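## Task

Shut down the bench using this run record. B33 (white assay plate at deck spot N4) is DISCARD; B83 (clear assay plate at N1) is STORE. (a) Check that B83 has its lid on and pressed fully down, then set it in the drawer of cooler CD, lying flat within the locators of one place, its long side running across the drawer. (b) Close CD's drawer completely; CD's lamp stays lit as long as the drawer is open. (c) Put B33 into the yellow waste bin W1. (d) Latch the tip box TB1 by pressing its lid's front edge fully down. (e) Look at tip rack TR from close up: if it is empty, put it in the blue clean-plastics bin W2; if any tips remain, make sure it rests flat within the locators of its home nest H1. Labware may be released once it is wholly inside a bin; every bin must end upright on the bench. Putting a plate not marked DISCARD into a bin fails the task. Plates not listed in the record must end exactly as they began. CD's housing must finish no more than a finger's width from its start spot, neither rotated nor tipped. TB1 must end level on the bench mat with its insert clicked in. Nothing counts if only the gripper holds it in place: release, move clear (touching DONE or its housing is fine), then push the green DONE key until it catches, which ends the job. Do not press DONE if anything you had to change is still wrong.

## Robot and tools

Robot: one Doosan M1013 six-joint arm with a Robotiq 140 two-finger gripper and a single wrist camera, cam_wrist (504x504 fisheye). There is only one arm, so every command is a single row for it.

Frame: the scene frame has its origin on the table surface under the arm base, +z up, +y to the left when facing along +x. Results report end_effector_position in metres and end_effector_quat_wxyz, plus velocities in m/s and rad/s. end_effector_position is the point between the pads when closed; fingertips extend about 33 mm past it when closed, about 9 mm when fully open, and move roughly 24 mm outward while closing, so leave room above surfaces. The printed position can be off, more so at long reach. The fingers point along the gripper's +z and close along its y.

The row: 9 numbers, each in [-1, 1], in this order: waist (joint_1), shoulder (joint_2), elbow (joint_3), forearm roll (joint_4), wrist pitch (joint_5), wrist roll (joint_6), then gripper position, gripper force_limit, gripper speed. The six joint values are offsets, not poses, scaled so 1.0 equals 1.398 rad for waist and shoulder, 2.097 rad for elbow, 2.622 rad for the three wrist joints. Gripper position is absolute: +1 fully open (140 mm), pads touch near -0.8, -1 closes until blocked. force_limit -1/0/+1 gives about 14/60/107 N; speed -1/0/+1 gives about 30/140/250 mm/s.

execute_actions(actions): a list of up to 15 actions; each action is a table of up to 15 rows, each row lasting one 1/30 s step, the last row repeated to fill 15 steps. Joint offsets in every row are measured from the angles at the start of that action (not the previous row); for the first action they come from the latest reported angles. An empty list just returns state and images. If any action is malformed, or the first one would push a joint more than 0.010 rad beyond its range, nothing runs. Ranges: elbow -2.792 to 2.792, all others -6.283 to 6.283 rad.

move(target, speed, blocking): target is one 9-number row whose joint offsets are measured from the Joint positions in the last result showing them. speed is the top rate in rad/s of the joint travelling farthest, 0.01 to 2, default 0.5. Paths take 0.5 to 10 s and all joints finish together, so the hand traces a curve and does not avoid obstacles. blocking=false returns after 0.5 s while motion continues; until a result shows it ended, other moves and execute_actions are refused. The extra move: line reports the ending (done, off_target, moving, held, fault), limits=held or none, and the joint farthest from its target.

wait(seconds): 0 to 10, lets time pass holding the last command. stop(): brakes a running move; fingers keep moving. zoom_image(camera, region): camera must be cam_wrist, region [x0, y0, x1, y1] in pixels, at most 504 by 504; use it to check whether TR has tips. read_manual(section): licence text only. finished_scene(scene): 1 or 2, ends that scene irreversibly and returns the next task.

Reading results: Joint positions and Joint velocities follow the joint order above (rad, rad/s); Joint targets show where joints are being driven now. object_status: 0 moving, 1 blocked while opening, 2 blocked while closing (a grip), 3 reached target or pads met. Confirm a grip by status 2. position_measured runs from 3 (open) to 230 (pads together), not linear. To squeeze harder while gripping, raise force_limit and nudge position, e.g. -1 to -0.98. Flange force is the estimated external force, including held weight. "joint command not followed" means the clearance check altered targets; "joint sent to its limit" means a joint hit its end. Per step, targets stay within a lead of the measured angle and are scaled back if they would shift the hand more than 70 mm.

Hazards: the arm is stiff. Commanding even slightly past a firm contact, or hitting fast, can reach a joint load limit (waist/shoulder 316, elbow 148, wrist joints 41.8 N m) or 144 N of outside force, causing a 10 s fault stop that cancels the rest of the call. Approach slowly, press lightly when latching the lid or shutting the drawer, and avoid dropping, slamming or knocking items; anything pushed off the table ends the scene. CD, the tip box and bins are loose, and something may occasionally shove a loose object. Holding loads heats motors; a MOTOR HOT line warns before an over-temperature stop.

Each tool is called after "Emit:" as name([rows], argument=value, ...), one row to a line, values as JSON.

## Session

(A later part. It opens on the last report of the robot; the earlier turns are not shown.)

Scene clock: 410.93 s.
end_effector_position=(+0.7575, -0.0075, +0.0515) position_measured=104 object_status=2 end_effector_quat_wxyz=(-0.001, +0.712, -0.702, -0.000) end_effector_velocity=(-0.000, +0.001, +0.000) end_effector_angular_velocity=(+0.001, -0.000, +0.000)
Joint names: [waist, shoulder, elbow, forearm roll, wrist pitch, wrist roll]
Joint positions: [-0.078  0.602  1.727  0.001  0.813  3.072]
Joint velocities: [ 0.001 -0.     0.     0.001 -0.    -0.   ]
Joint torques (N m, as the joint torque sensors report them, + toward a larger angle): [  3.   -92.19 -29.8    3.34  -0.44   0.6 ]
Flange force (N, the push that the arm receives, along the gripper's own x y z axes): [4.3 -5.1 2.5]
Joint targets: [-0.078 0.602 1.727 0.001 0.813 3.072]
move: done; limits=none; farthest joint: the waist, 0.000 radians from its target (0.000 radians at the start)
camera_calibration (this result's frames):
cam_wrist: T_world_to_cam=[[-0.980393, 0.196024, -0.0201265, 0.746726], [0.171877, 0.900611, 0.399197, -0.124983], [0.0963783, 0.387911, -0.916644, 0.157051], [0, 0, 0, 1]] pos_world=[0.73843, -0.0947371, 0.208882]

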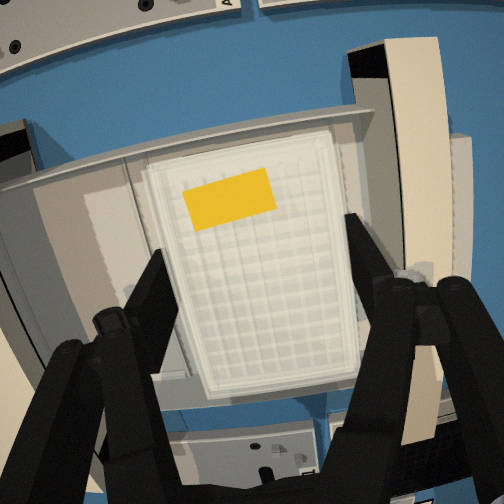

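The drawer self-aligned under it. Continue.

Emit:
move(target=[0,0.0008,0.0002,0,-0.0006,0,-1,-0.2,-0.9], speed=0.01)

Scene clock: 414.33 s.
end_effector_position=(+0.7575, -0.0075, +0.0505) position_measured=104 object_status=2 end_effector_quat_wxyz=(-0.001, +0.712, -0.702, -0.000) end_effector_velocity=(+0.001, +0.001, +0.001) end_effector_angular_velocity=(+0.001, -0.003, +0.000)
Joint names: [waist, shoulder, elbow, forearm roll, wrist pitch, wrist roll]
Joint positions: [-0.078  0.603  1.728  0.001  0.811  3.072]
Joint velocities: [ 0.001 -0.001 -0.001  0.001 -0.     0.   ]
Joint torques (N m, as the joint torque sensors report them, + toward a larger angle): [  2.67 -92.06 -30.02   3.27  -0.39   0.51]
Flange force (N, the push that the arm receives, along the gripper's own x y z axes): [4.1 -4.2 2.2]
Joint targets: [-0.078 0.603 1.728 0.001 0.811 3.072]
move: done; limits=none; farthest joint: the waist, 0.000 radians from its target (0.000 radians at the start)
camera_calibration (this result's frames):
cam_wrist: T_world_to_cam=[[-0.980392, 0.196024, -0.0201624, 0.7467], [0.171863, 0.900612, 0.399201, -0.124569], [0.0964116, 0.387908, -0.916642, 0.156097], [0, 0, 0, 1]] pos_world=[0.738418, -0.0947349, 0.207868]

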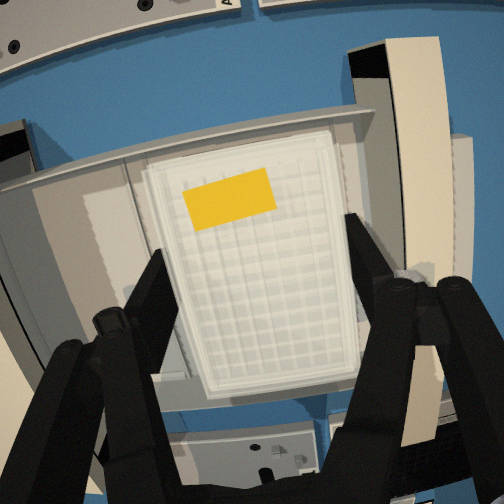

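Emit:
move(target=[0,0.0006,0.00015,0,-0.00045,0,-1,-0.2,-0.9], speed=0.01)

Emit:
move(target=[0,0,0,0,0,0,0.27,-0.2,-0.9])

Emit:
move(target=[0,-0.063,-0.0143,0,0.045,0,0.27,-0.2,-0.9], speed=0.15)

Emit:
zoom_image(camera="cam_wrist", region=[130, 70, 390, 350])

Scene clock: 422.07 s.
end_effector_position=(+0.7575, -0.0075, +0.0498) position_measured=104 object_status=2 end_effector_quat_wxyz=(-0.001, +0.712, -0.702, -0.000) end_effector_velocity=(-0.000, +0.001, -0.001) end_effector_angular_velocity=(+0.002, +0.001, -0.001)
Joint names: [waist, shoulder, elbow, forearm roll, wrist pitch, wrist roll]
Joint positions: [-0.078  0.604  1.728  0.001  0.81   3.072]
Joint velocities: [ 0.001  0.001 -0.     0.002  0.    -0.   ]
Joint torques (N m, as the joint torque sensors report them, + toward a larger angle): [  3.27 -92.24 -30.22   3.35  -0.39   0.65]
Flange force (N, the push that the arm receives, along the gripper's own x y z axes): [4.9 -4.0 3.3]
Joint targets: [-0.078 0.604 1.728 0.001 0.810 3.072]
move: done; limits=none; farthest joint: the waist, 0.000 radians from its target (0.000 radians at the start)
camera_calibration (this result's frames):
cam_wrist: T_world_to_cam=[[-0.980391, 0.196025, -0.0201894, 0.746679], [0.171853, 0.900613, 0.399204, -0.124258], [0.0964369, 0.387906, -0.91664, 0.155382], [0, 0, 0, 1]] pos_world=[0.738407, -0.094733, 0.207109]

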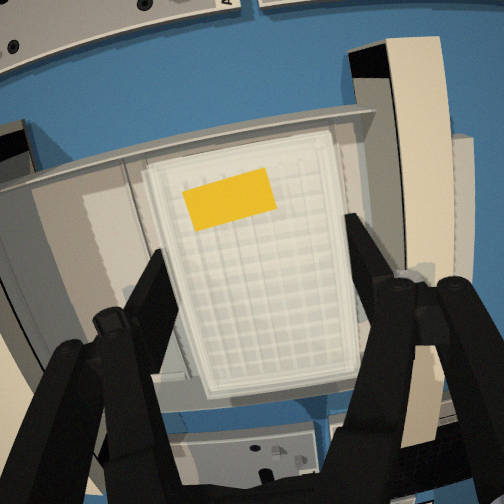

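Scene clock: 422.57 s.
end_effector_position=(+0.7575, -0.0075, +0.0498) position_measured=95 object_status=3 end_effector_quat_wxyz=(-0.001, +0.712, -0.702, -0.000) end_effector_velocity=(-0.002, +0.000, -0.002) end_effector_angular_velocity=(+0.002, +0.003, -0.002)
Joint names: [waist, shoulder, elbow, forearm roll, wrist pitch, wrist roll]
Joint positions: [-0.078  0.604  1.728  0.001  0.81   3.072]
Joint velocities: [-0.001  0.002  0.002  0.003 -0.001 -0.   ]
Joint torques (N m, as the joint torque sensors report them, + toward a larger angle): [  2.53 -92.29 -29.82   3.31  -0.49   0.63]
Flange force (N, the push that the arm receives, along the gripper's own x y z axes): [4.5 -5.4 4.4]
Joint targets: [-0.078 0.604 1.728 0.001 0.810 3.072]
move: done; limits=none; farthest joint: the waist, 0.000 radians from its target (0.000 radians at the start)
camera_calibration (this result's frames):
cam_wrist: T_world_to_cam=[[-0.980391, 0.196025, -0.0201887, 0.746678], [0.171853, 0.900613, 0.399203, -0.124257], [0.0964361, 0.387906, -0.91664, 0.15538], [0, 0, 0, 1]] pos_world=[0.738406, -0.094733, 0.207106]

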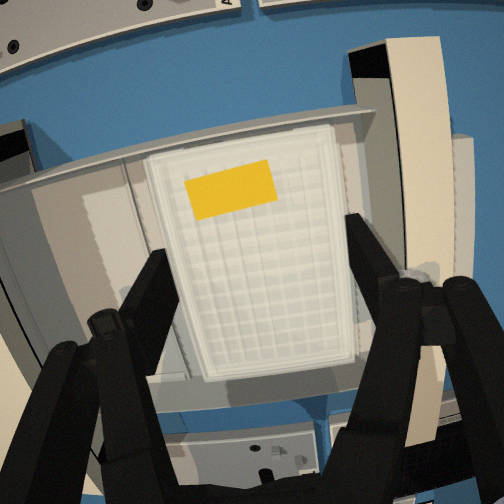

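Scene clock: 423.70 s.
end_effector_position=(+0.7538, -0.0074, +0.1291) position_measured=95 object_status=3 end_effector_quat_wxyz=(-0.001, +0.712, -0.702, -0.000) end_effector_velocity=(+0.000, +0.001, -0.000) end_effector_angular_velocity=(+0.000, +0.000, +0.001)
Joint names: [waist, shoulder, elbow, forearm roll, wrist pitch, wrist roll]
Joint positions: [-0.078  0.516  1.698  0.001  0.928  3.072]
Joint velocities: [ 0.001  0.001 -0.     0.    -0.    -0.   ]
Joint torques (N m, as the joint torque sensors report them, + toward a larger angle): [  3.22 -87.21 -32.97   3.73  -0.24   0.65]
Flange force (N, the push that the arm receives, along the gripper's own x y z axes): [4.8 -4.3 2.3]
Joint targets: [-0.078 0.516 1.698 0.001 0.928 3.072]
move: done; limits=none; farthest joint: the waist, 0.000 radians from its target (0.000 radians at the start)
camera_calibration (this result's frames):
cam_wrist: T_world_to_cam=[[-0.980401, 0.195971, -0.020245, 0.744642], [0.171776, 0.900605, 0.399255, -0.155303], [0.0964751, 0.387952, -0.916617, 0.228361], [0, 0, 0, 1]] pos_world=[0.734693, -0.0946552, 0.2864]

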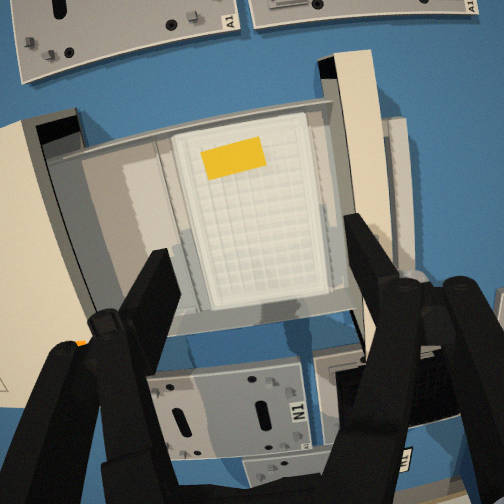

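Region (130, 70, 390, 350) of cam_wrist's 504x504 image, scaled by 1.800, with more detail than that image has; it fills the left 468 columns of this view, and the rest is white.

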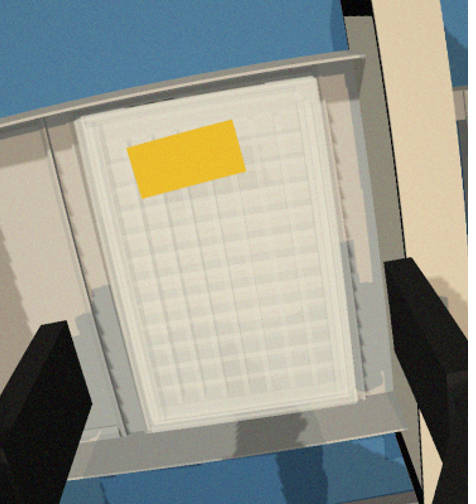

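Emit:
move(target=[0,-0.0398,-0.0146,0,0.0328,0,0.27,0,0], speed=0.3)

Emit:
move(target=[0,0,0,0,0,0.6037,0.27,0,0], speed=1.2)

Emit:
zoom_image(camera="cam_wrist", region=[120, 70, 400, 300])

Emit:
move(target=[0,-0.1333,0.1372,0,-0.0386,0,-1,0,0], speed=0.4)

Emit:
move(target=[0,0.091,0.032,0,-0.0741,0,-1,0,0], speed=0.3)

Scene clock: 440.43 s.
end_effector_position=(+0.7505, -0.0073, +0.1850) position_measured=95 object_status=3 end_effector_quat_wxyz=(-0.001, +0.712, -0.702, -0.000) end_effector_velocity=(+0.002, -0.000, +0.003) end_effector_angular_velocity=(-0.001, -0.005, +0.001)
Joint names: [waist, shoulder, elbow, forearm roll, wrist pitch, wrist roll]
Joint positions: [-0.078  0.46   1.668  0.001  1.014  3.072]
Joint velocities: [ 0.    -0.001 -0.003 -0.     0.    -0.   ]
Joint torques (N m, as the joint torque sensors report them, + toward a larger angle): [  2.73 -83.64 -34.94   3.84  -0.42   0.6 ]
Flange force (N, the push that the arm receives, along the gripper's own x y z axes): [4.4 -4.3 0.5]
Joint targets: [-0.078 0.460 1.668 0.001 1.014 3.072]
move: done; limits=none; farthest joint: the waist, 0.000 radians from its target (0.000 radians at the start)
camera_calibration (this result's frames):
cam_wrist: T_world_to_cam=[[-0.980404, 0.195928, -0.0204735, 0.742648], [0.171642, 0.900605, 0.399311, -0.177065], [0.0966749, 0.387972, -0.916587, 0.279726], [0, 0, 0, 1]] pos_world=[0.731445, -0.0945658, 0.342302]

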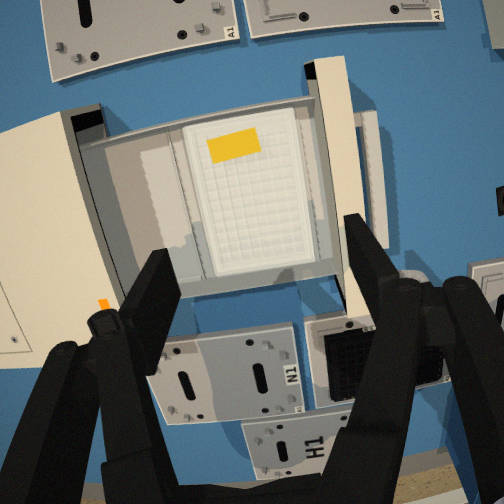

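Scene clock: 442.33 s.
end_effector_position=(+0.7506, -0.0073, +0.1850) position_measured=95 object_status=3 end_effector_quat_wxyz=(+0.001, -0.001, +1.000, +0.001) end_effector_velocity=(-0.000, +0.000, +0.000) end_effector_angular_velocity=(+0.002, +0.002, -0.002)
Joint names: [waist, shoulder, elbow, forearm roll, wrist pitch, wrist roll]
Joint positions: [-0.078  0.46   1.668  0.001  1.014  4.655]
Joint velocities: [-0.     0.    -0.001  0.002  0.002  0.001]
Joint torques (N m, as the joint torque sensors report them, + toward a larger angle): [  3.11 -84.18 -34.94   3.93  -0.38   0.59]
Flange force (N, the push that the arm receives, along the gripper's own x y z axes): [-5.5 -5.1 1.8]
Joint targets: [-0.078 0.460 1.668 0.001 1.014 4.655]
move: done; limits=none; farthest joint: the waist, 0.000 radians from its target (0.000 radians at the start)
camera_calibration (this result's frames):
cam_wrist: T_world_to_cam=[[0.207423, 0.978098, -0.0173387, -0.143728], [0.898917, -0.183579, 0.397803, -0.730583], [0.385908, -0.0980995, -0.917307, 0.0592258], [0, 0, 0, 1]] pos_world=[0.66369, 0.0122705, 0.342464]

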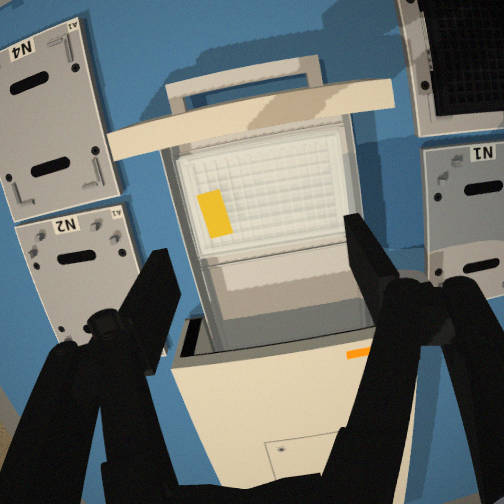

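Region (120, 70, 400, 300) of cam_wrist's 504x504 image, scaled by 1.800, with more detail than that image has; it fills the top 414 rows of this view, and the rest is white.

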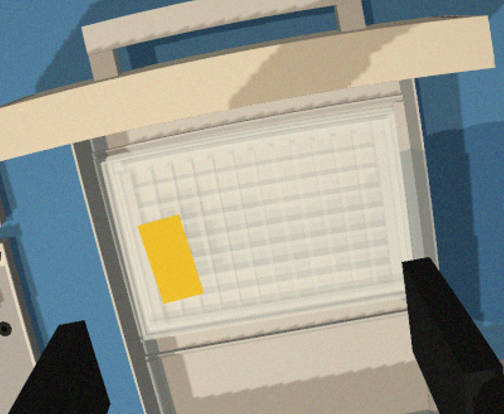

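Scene clock: 443.47 s.
end_effector_position=(+0.6107, +0.0005, +0.1797) position_measured=233 object_status=3 end_effector_quat_wxyz=(+0.001, -0.001, +1.000, +0.001) end_effector_velocity=(-0.001, -0.000, -0.001) end_effector_angular_velocity=(-0.000, +0.002, -0.000)
Joint names: [waist, shoulder, elbow, forearm roll, wrist pitch, wrist roll]
Joint positions: [-0.078  0.274  1.955  0.001  0.913  4.655]
Joint velocities: [-0.001  0.001  0.001 -0.    -0.    -0.   ]
Joint torques (N m, as the joint torque sensors report them, + toward a larger angle): [  2.59 -64.33 -32.33   3.71  -0.45   0.55]
Flange force (N, the push that the arm receives, along the gripper's own x y z axes): [-6.2 -5.2 2.8]
Joint targets: [-0.078 0.274 1.955 0.001 0.913 4.655]
move: done; limits=none; farthest joint: the waist, 0.000 radians from its target (0.000 radians at the start)
camera_calibration (this result's frames):
cam_wrist: T_world_to_cam=[[0.207482, 0.978084, -0.0174045, -0.122471], [0.898984, -0.183627, 0.397629, -0.601356], [0.385719, -0.0981474, -0.917381, 0.109276], [0, 0, 0, 1]] pos_world=[0.52387, 0.0200867, 0.337233]

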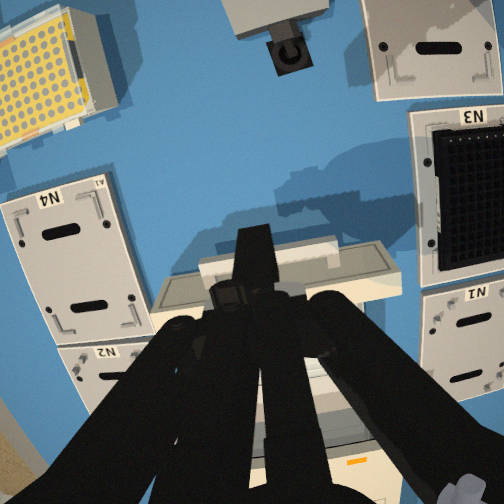

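Scene clock: 444.50 s.
end_effector_position=(+0.6108, +0.0006, +0.0747) position_measured=233 object_status=3 end_effector_quat_wxyz=(+0.000, -0.001, +1.000, +0.001) end_effector_velocity=(-0.000, -0.000, -0.001) end_effector_angular_velocity=(-0.000, +0.002, +0.000)
Joint names: [waist, shoulder, elbow, forearm roll, wrist pitch, wrist roll]
Joint positions: [-0.078  0.401  2.022  0.001  0.718  4.655]
Joint velocities: [-0.     0.002  0.    -0.    -0.    -0.   ]
Joint torques (N m, as the joint torque sensors report them, + toward a larger angle): [  3.67 -70.5  -27.23   2.99  -0.45   0.61]
Flange force (N, the push that the arm receives, along the gripper's own x y z axes): [-4.1 -7.2 3.3]
Joint targets: [-0.078 0.401 2.022 0.001 0.718 4.655]
move: done; limits=none; farthest joint: the waist, 0.000 radians from its target (0.000 radians at the start)
camera_calibration (this result's frames):
cam_wrist: T_world_to_cam=[[0.207568, 0.978064, -0.0174913, -0.124512], [0.898982, -0.183674, 0.397613, -0.559674], [0.385678, -0.0982561, -0.917387, 0.0129478], [0, 0, 0, 1]] pos_world=[0.523987, 0.0202549, 0.232233]

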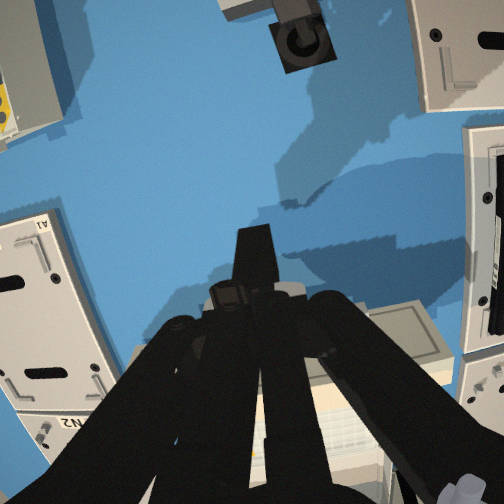

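Emit:
move(target=[0,0.0125,0.0025,0,-0.0087,0,-1,0,0], speed=0.1)

Emit:
move(target=[0,0.13,-0.1537,0,0.0536,0,-1,0,0], speed=0.1)

Scene clock: 449.83 s.
end_effector_position=(+0.6111, +0.0006, +0.0622) position_measured=233 object_status=3 end_effector_quat_wxyz=(+0.001, -0.001, +1.000, +0.001) end_effector_velocity=(-0.000, +0.001, +0.000) end_effector_angular_velocity=(+0.001, -0.001, -0.001)
Joint names: [waist, shoulder, elbow, forearm roll, wrist pitch, wrist roll]
Joint positions: [-0.078  0.419  2.028  0.001  0.696  4.655]
Joint velocities: [ 0.    -0.001  0.001  0.002 -0.001  0.   ]
Joint torques (N m, as the joint torque sensors report them, + toward a larger angle): [  3.07 -70.81 -25.95   2.96  -0.46   0.37]
Flange force (N, the push that the arm receives, along the gripper's own x y z axes): [-3.7 -5.3 1.0]
Joint targets: [-0.078 0.419 2.028 0.001 0.696 4.655]
move: done; limits=none; farthest joint: the waist, 0.000 radians from its target (0.000 radians at the start)
camera_calibration (this result's frames):
cam_wrist: T_world_to_cam=[[0.207579, 0.978062, -0.0174867, -0.124806], [0.89894, -0.183676, 0.397705, -0.554961], [0.385769, -0.0982748, -0.917347, 0.00125805], [0, 0, 0, 1]] pos_world=[0.524299, 0.0202581, 0.219683]

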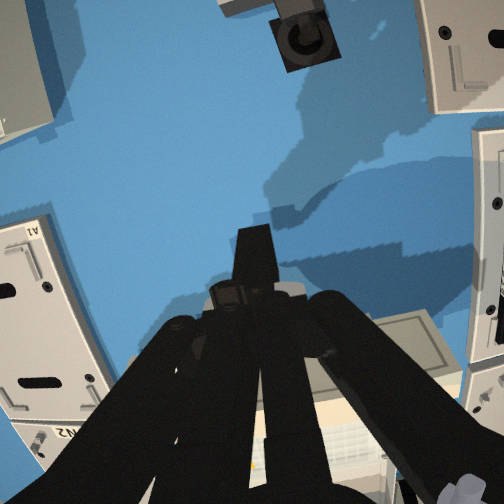

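Scene clock: 453.37 s.
end_effector_position=(+0.7657, -0.0080, +0.0619) position_measured=233 object_status=3 end_effector_quat_wxyz=(+0.001, -0.001, +1.000, +0.001) end_effector_velocity=(+0.001, +0.000, -0.000) end_effector_angular_velocity=(-0.001, -0.001, +0.001)
Joint names: [waist, shoulder, elbow, forearm roll, wrist pitch, wrist roll]
Joint positions: [-0.078  0.6    1.705  0.001  0.836  4.655]
Joint velocities: [ 0.001  0.002 -0.003 -0.001  0.001 -0.   ]
Joint torques (N m, as the joint torque sensors report them, + toward a larger angle): [  2.91 -92.66 -30.99   3.21  -0.84   0.6 ]
Flange force (N, the push that the arm receives, along the gripper's own x y z axes): [-4.8 -4.3 2.5]
Joint targets: [-0.078 0.600 1.705 0.001 0.836 4.655]
move: done; limits=none; farthest joint: the waist, 0.000 radians from its target (0.000 radians at the start)
camera_calibration (this result's frames):
cam_wrist: T_world_to_cam=[[0.207521, 0.978076, -0.0174149, -0.148441], [0.898927, -0.183646, 0.39775, -0.695399], [0.385832, -0.0981963, -0.917328, -0.0595556], [0, 0, 0, 1]] pos_world=[0.678896, 0.0116316, 0.219378]

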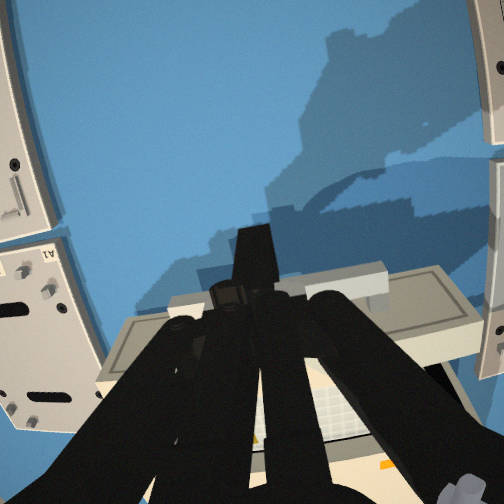

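Emit:
move(target=[0,0.0279,-0.0334,0,0.0118,0,-1,0,0], speed=0.05)

Scene clock: 458.07 s.
end_effector_position=(+0.7968, -0.0097, +0.0609) position_measured=233 object_status=3 end_effector_quat_wxyz=(+0.001, -0.001, +1.000, +0.001) end_effector_velocity=(-0.001, -0.000, -0.001) end_effector_angular_velocity=(+0.000, +0.002, -0.001)
Joint names: [waist, shoulder, elbow, forearm roll, wrist pitch, wrist roll]
Joint positions: [-0.078  0.639  1.635  0.001  0.867  4.655]
Joint velocities: [-0.     0.     0.001  0.     0.001  0.   ]
Joint torques (N m, as the joint torque sensors report them, + toward a larger angle): [  2.72 -97.55 -31.65   3.49  -0.83   0.64]
Flange force (N, the push that the arm receives, along the gripper's own x y z axes): [-5.5 -4.1 3.0]
Joint targets: [-0.078 0.639 1.635 0.001 0.867 4.655]
move: done; limits=none; farthest joint: the waist, 0.000 radians from its target (0.000 radians at the start)
camera_calibration (this result's frames):
cam_wrist: T_world_to_cam=[[0.207508, 0.978079, -0.0173877, -0.153208], [0.89889, -0.183635, 0.397837, -0.723252], [0.385923, -0.098184, -0.917291, -0.0726767], [0, 0, 0, 1]] pos_world=[0.709963, 0.00989943, 0.218407]

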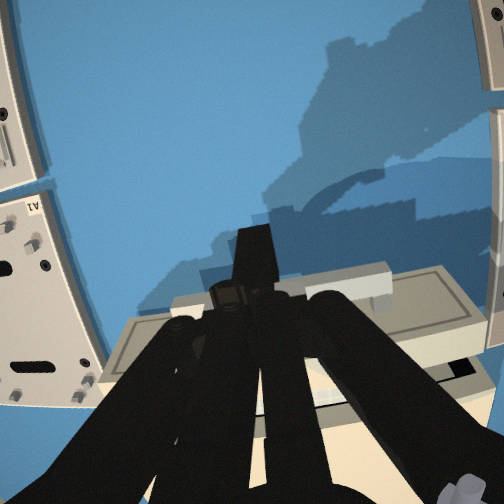

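Emit:
move(target=[0,0.0089,-0.011,0,0.0041,0,-1,0,0], speed=0.03)

Emit:
move(target=[0,0.0036,-0.0044,0,0.0016,0,-1,0,0], speed=0.02)

Scene clock: 463.37 s.
end_effector_position=(+0.8067, -0.0103, +0.0608) position_measured=233 object_status=3 end_effector_quat_wxyz=(+0.001, -0.001, +1.000, +0.001) end_effector_velocity=(+0.001, -0.000, +0.001) end_effector_angular_velocity=(-0.001, -0.002, +0.000)
Joint names: [waist, shoulder, elbow, forearm roll, wrist pitch, wrist roll]
Joint positions: [-0.078  0.652  1.612  0.001  0.878  4.655]
Joint velocities: [ 0.    -0.    -0.002 -0.001  0.     0.   ]
Joint torques (N m, as the joint torque sensors report them, + toward a larger angle): [  2.68 -97.39 -32.11   3.27  -0.85   0.6 ]
Flange force (N, the push that the arm receives, along the gripper's own x y z axes): [-4.1 -4.0 1.6]
Joint targets: [-0.078 0.652 1.612 0.001 0.878 4.655]
move: done; limits=none; farthest joint: the waist, 0.000 radians from its target (0.000 radians at the start)
camera_calibration (this result's frames):
cam_wrist: T_world_to_cam=[[0.207501, 0.97808, -0.0174029, -0.154719], [0.898942, -0.183635, 0.397721, -0.732258], [0.385807, -0.0981715, -0.917342, -0.0765322], [0, 0, 0, 1]] pos_world=[0.719889, 0.00934567, 0.218335]

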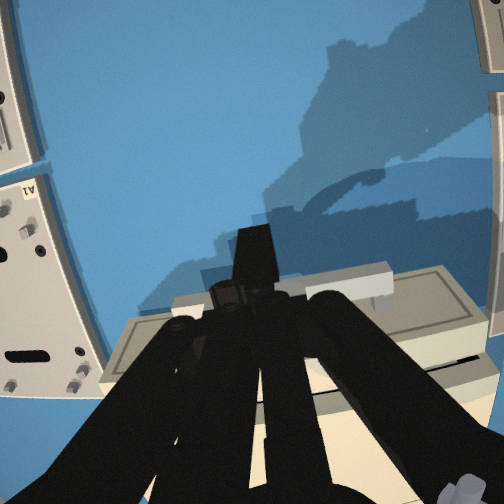

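Scene clock: 464.07 s.
end_effector_position=(+0.8107, -0.0105, +0.0608) position_measured=233 object_status=3 end_effector_quat_wxyz=(+0.001, -0.001, +1.000, +0.001) end_effector_velocity=(-0.000, +0.000, +0.000) end_effector_angular_velocity=(-0.000, +0.001, +0.001)
Joint names: [waist, shoulder, elbow, forearm roll, wrist pitch, wrist roll]
Joint positions: [-0.078  0.657  1.603  0.001  0.882  4.655]
Joint velocities: [ 0.001 -0.    -0.    -0.001  0.002  0.   ]
Joint torques (N m, as the joint torque sensors report them, + toward a larger angle): [  3.27 -98.87 -31.96   3.53  -0.36   0.56]
Flange force (N, the push that the arm receives, along the gripper's own x y z axes): [-4.9 -4.5 2.6]
Joint targets: [-0.078 0.657 1.603 0.001 0.882 4.655]
move: done; limits=none; farthest joint: the waist, 0.000 radians from its target (0.000 radians at the start)
camera_calibration (this result's frames):
cam_wrist: T_world_to_cam=[[0.207499, 0.97808, -0.0174011, -0.155324], [0.898943, -0.183634, 0.397719, -0.735817], [0.385806, -0.098169, -0.917342, -0.0781586], [0, 0, 0, 1]] pos_world=[0.723841, 0.00912534, 0.218248]

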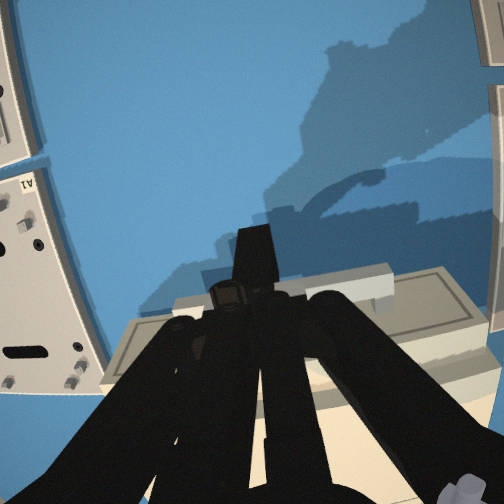

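Emit:
move(target=[0,-0.1409,0.031,0,0.0503,0,-1,0,0], speed=0.3)

Emit:
move(target=[0.0416,-0.2827,0.3201,0,-0.1054,0.0221,-1,0,0], speed=0.7)

Scene clock: 475.47 s.
end_effector_position=(+0.7503, -0.0073, +0.1851) position_measured=233 object_status=3 end_effector_quat_wxyz=(+0.001, -0.001, +1.000, +0.001) end_effector_velocity=(-0.001, +0.000, +0.001) end_effector_angular_velocity=(-0.000, +0.000, +0.001)
Joint names: [waist, shoulder, elbow, forearm roll, wrist pitch, wrist roll]
Joint positions: [-0.078  0.46   1.668  0.001  1.014  4.655]
Joint velocities: [ 0.    -0.002  0.001 -0.     0.001 -0.   ]
Joint torques (N m, as the joint torque sensors report them, + toward a larger angle): [  2.83 -85.79 -35.03   3.83  -0.36   0.64]
Flange force (N, the push that the arm receives, along the gripper's own x y z axes): [-7.0 -4.4 3.0]
Joint targets: [-0.078 0.460 1.668 0.001 1.014 4.655]
move: done; limits=none; farthest joint: the waist, 0.000 radians from its target (0.000 radians at the start)
camera_calibration (this result's frames):
cam_wrist: T_world_to_cam=[[0.207434, 0.978095, -0.017348, -0.143691], [0.898939, -0.183592, 0.397747, -0.730369], [0.385849, -0.0981011, -0.917331, 0.0594628], [0, 0, 0, 1]] pos_world=[0.663419, 0.0122867, 0.342556]

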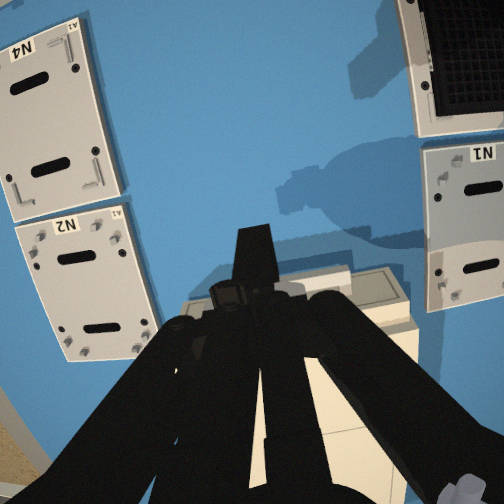

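Scene clock: 476.90 s.
end_effector_position=(+0.4159, +0.0356, +0.1297) position_measured=233 object_status=3 end_effector_quat_wxyz=(+0.001, -0.001, +1.000, +0.001) end_effector_velocity=(-0.001, +0.000, -0.000) end_effector_angular_velocity=(+0.001, +0.001, -0.001)
Joint names: [waist, shoulder, elbow, forearm roll, wrist pitch, wrist roll]
Joint positions: [-0.019  0.065  2.339  0.001  0.737  4.712]
Joint velocities: [-0.    -0.001  0.002  0.001  0.001 -0.   ]
Joint torques (N m, as the joint torque sensors report them, + toward a larger angle): [  2.97 -40.06 -27.35   3.12  -0.52   0.61]
Flange force (N, the push that the arm receives, along the gripper's own x y z axes): [-9.3 -7.8 6.7]
Joint targets: [-0.019 0.065 2.339 0.001 0.737 4.712]
move: done; limits=none; farthest joint: the waist, 0.000 radians from its target (0.058 radians at the start)
camera_calibration (this result's frames):
cam_wrist: T_world_to_cam=[[0.207351, 0.978111, -0.0174263, -0.1172], [0.89888, -0.183464, 0.397939, -0.39993], [0.386032, -0.0981771, -0.917246, 0.141828], [0, 0, 0, 1]] pos_world=[0.32904, 0.0551864, 0.287197]

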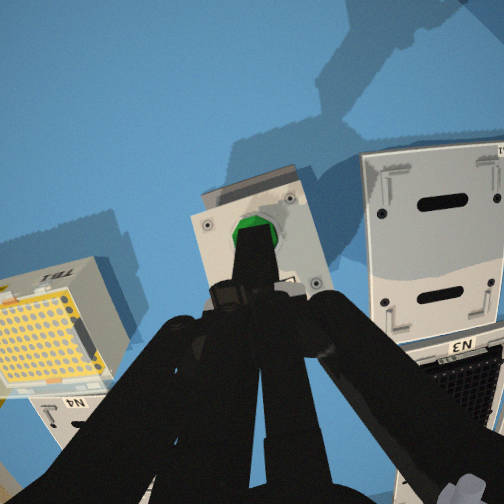

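Emit:
move(target=[0,0,0,0,-0.08,0,1,0,1])

Scene clock: 482.87 s.
end_effector_position=(+0.4851, +0.0357, +0.1371) position_measured=3 object_status=3 end_effector_quat_wxyz=(+0.105, -0.001, +0.994, +0.001) end_effector_velocity=(-0.001, -0.000, +0.000) end_effector_angular_velocity=(-0.001, -0.000, +0.000)
Joint names: [waist, shoulder, elbow, forearm roll, wrist pitch, wrist roll]
Joint positions: [-0.019  0.065  2.339  0.001  0.528  4.712]
Joint velocities: [-0.001 -0.002  0.001 -0.001  0.     0.   ]
Joint torques (N m, as the joint torque sensors report them, + toward a larger angle): [  2.99 -38.49 -28.02   3.1   -1.     0.47]
Flange force (N, the push that the arm receives, along the gripper's own x y z axes): [-4.7 -8.0 4.5]
Joint targets: [-0.019 0.065 2.339 0.001 0.528 4.712]
move: done; limits=none; farthest joint: the waist, 0.000 radians from its target (0.000 radians at the start)
camera_calibration (this result's frames):
cam_wrist: T_world_to_cam=[[0.206812, 0.97802, 0.0265514, -0.137298], [0.796283, -0.184026, 0.576253, -0.439679], [0.568473, -0.0980336, -0.81684, 0.0196378], [0, 0, 0, 1]] pos_world=[0.36734, 0.0552926, 0.273053]

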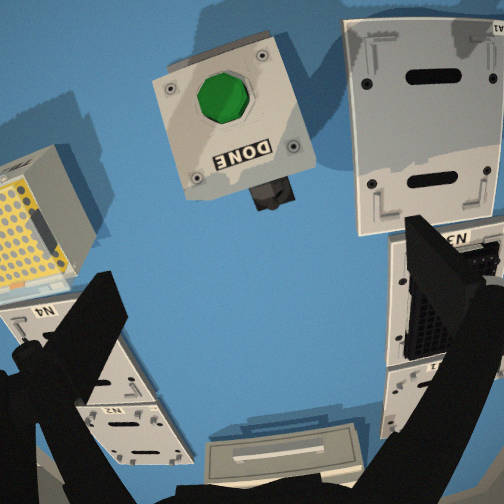

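Emit:
move(target=[0,0,0,0,0.08,0,-1,0,1])

Emit:
move(target=[0,0.0308,0.0092,0,-0.0237,0,-1,0,1], speed=0.05)

Scene clock: 492.97 s.
end_effector_position=(+0.4159, +0.0356, +0.1297) position_measured=233 object_status=3 end_effector_quat_wxyz=(+0.001, -0.001, +1.000, +0.001) end_effector_velocity=(-0.001, +0.000, +0.000) end_effector_angular_velocity=(+0.001, +0.001, -0.002)
Joint names: [waist, shoulder, elbow, forearm roll, wrist pitch, wrist roll]
Joint positions: [-0.019  0.065  2.339  0.001  0.737  4.712]
Joint velocities: [-0.001 -0.001  0.001  0.002  0.001  0.   ]
Joint torques (N m, as the joint torque sensors report them, + toward a larger angle): [  3.09 -38.58 -27.44   3.16  -0.14   0.59]
Flange force (N, the push that the arm receives, along the gripper's own x y z axes): [-6.5 -8.3 5.2]
Joint targets: [-0.019 0.065 2.339 0.001 0.737 4.712]
move: done; limits=none; farthest joint: the waist, 0.000 radians from its target (0.000 radians at the start)
camera_calibration (this result's frames):
cam_wrist: T_world_to_cam=[[0.207354, 0.978111, -0.0174362, -0.117194], [0.898898, -0.183468, 0.397897, -0.399895], [0.385988, -0.0981788, -0.917264, 0.141845], [0, 0, 0, 1]] pos_world=[0.329015, 0.0551867, 0.287183]

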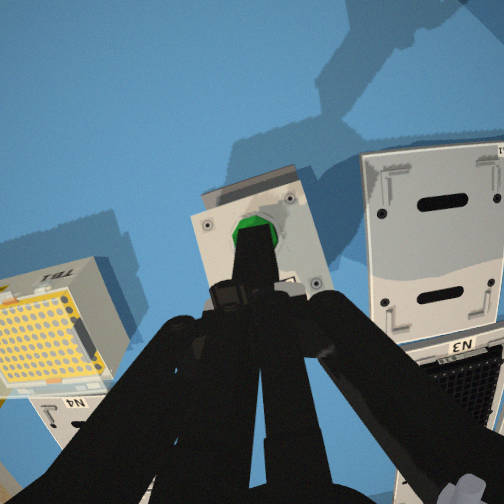

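Scene clock: 494.10 s.
end_effector_position=(+0.4160, +0.0356, +0.1073) position_measured=233 object_status=3 end_effector_quat_wxyz=(+0.001, -0.001, +1.000, +0.001) end_effector_velocity=(-0.001, +0.000, -0.001) end_effector_angular_velocity=(+0.000, +0.003, +0.000)
Joint names: [waist, shoulder, elbow, forearm roll, wrist pitch, wrist roll]
Joint positions: [-0.019  0.103  2.357  0.001  0.682  4.712]
Joint velocities: [0.    0.001 0.001 0.    0.001 0.   ]
Joint torques (N m, as the joint torque sensors report them, + toward a larger angle): no reading
Flange force (N, the push that the arm receives, along the gripper's own x y z axes): no reading
move: unfinished (the scene ended)
camera_calibration (this result's frames):
cam_wrist: T_world_to_cam=[[0.207372, 0.978106, -0.0175036, -0.117634], [0.898973, -0.183477, 0.397724, -0.391084], [0.385805, -0.098212, -0.917338, 0.121347], [0, 0, 0, 1]] pos_world=[0.329152, 0.0552213, 0.2648]
The task's run has ended: the event that ends the task has happened. This ends this scene only. If you have not yet called finished_scene for this scene, call it to go on to the next scene.

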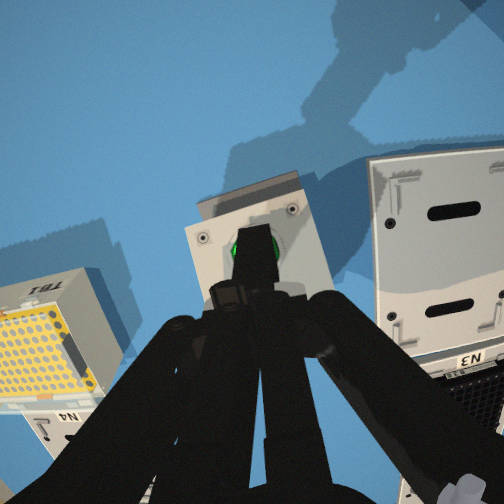

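Emit:
finished_scene(scene=1)

The scene is finished: the task was done.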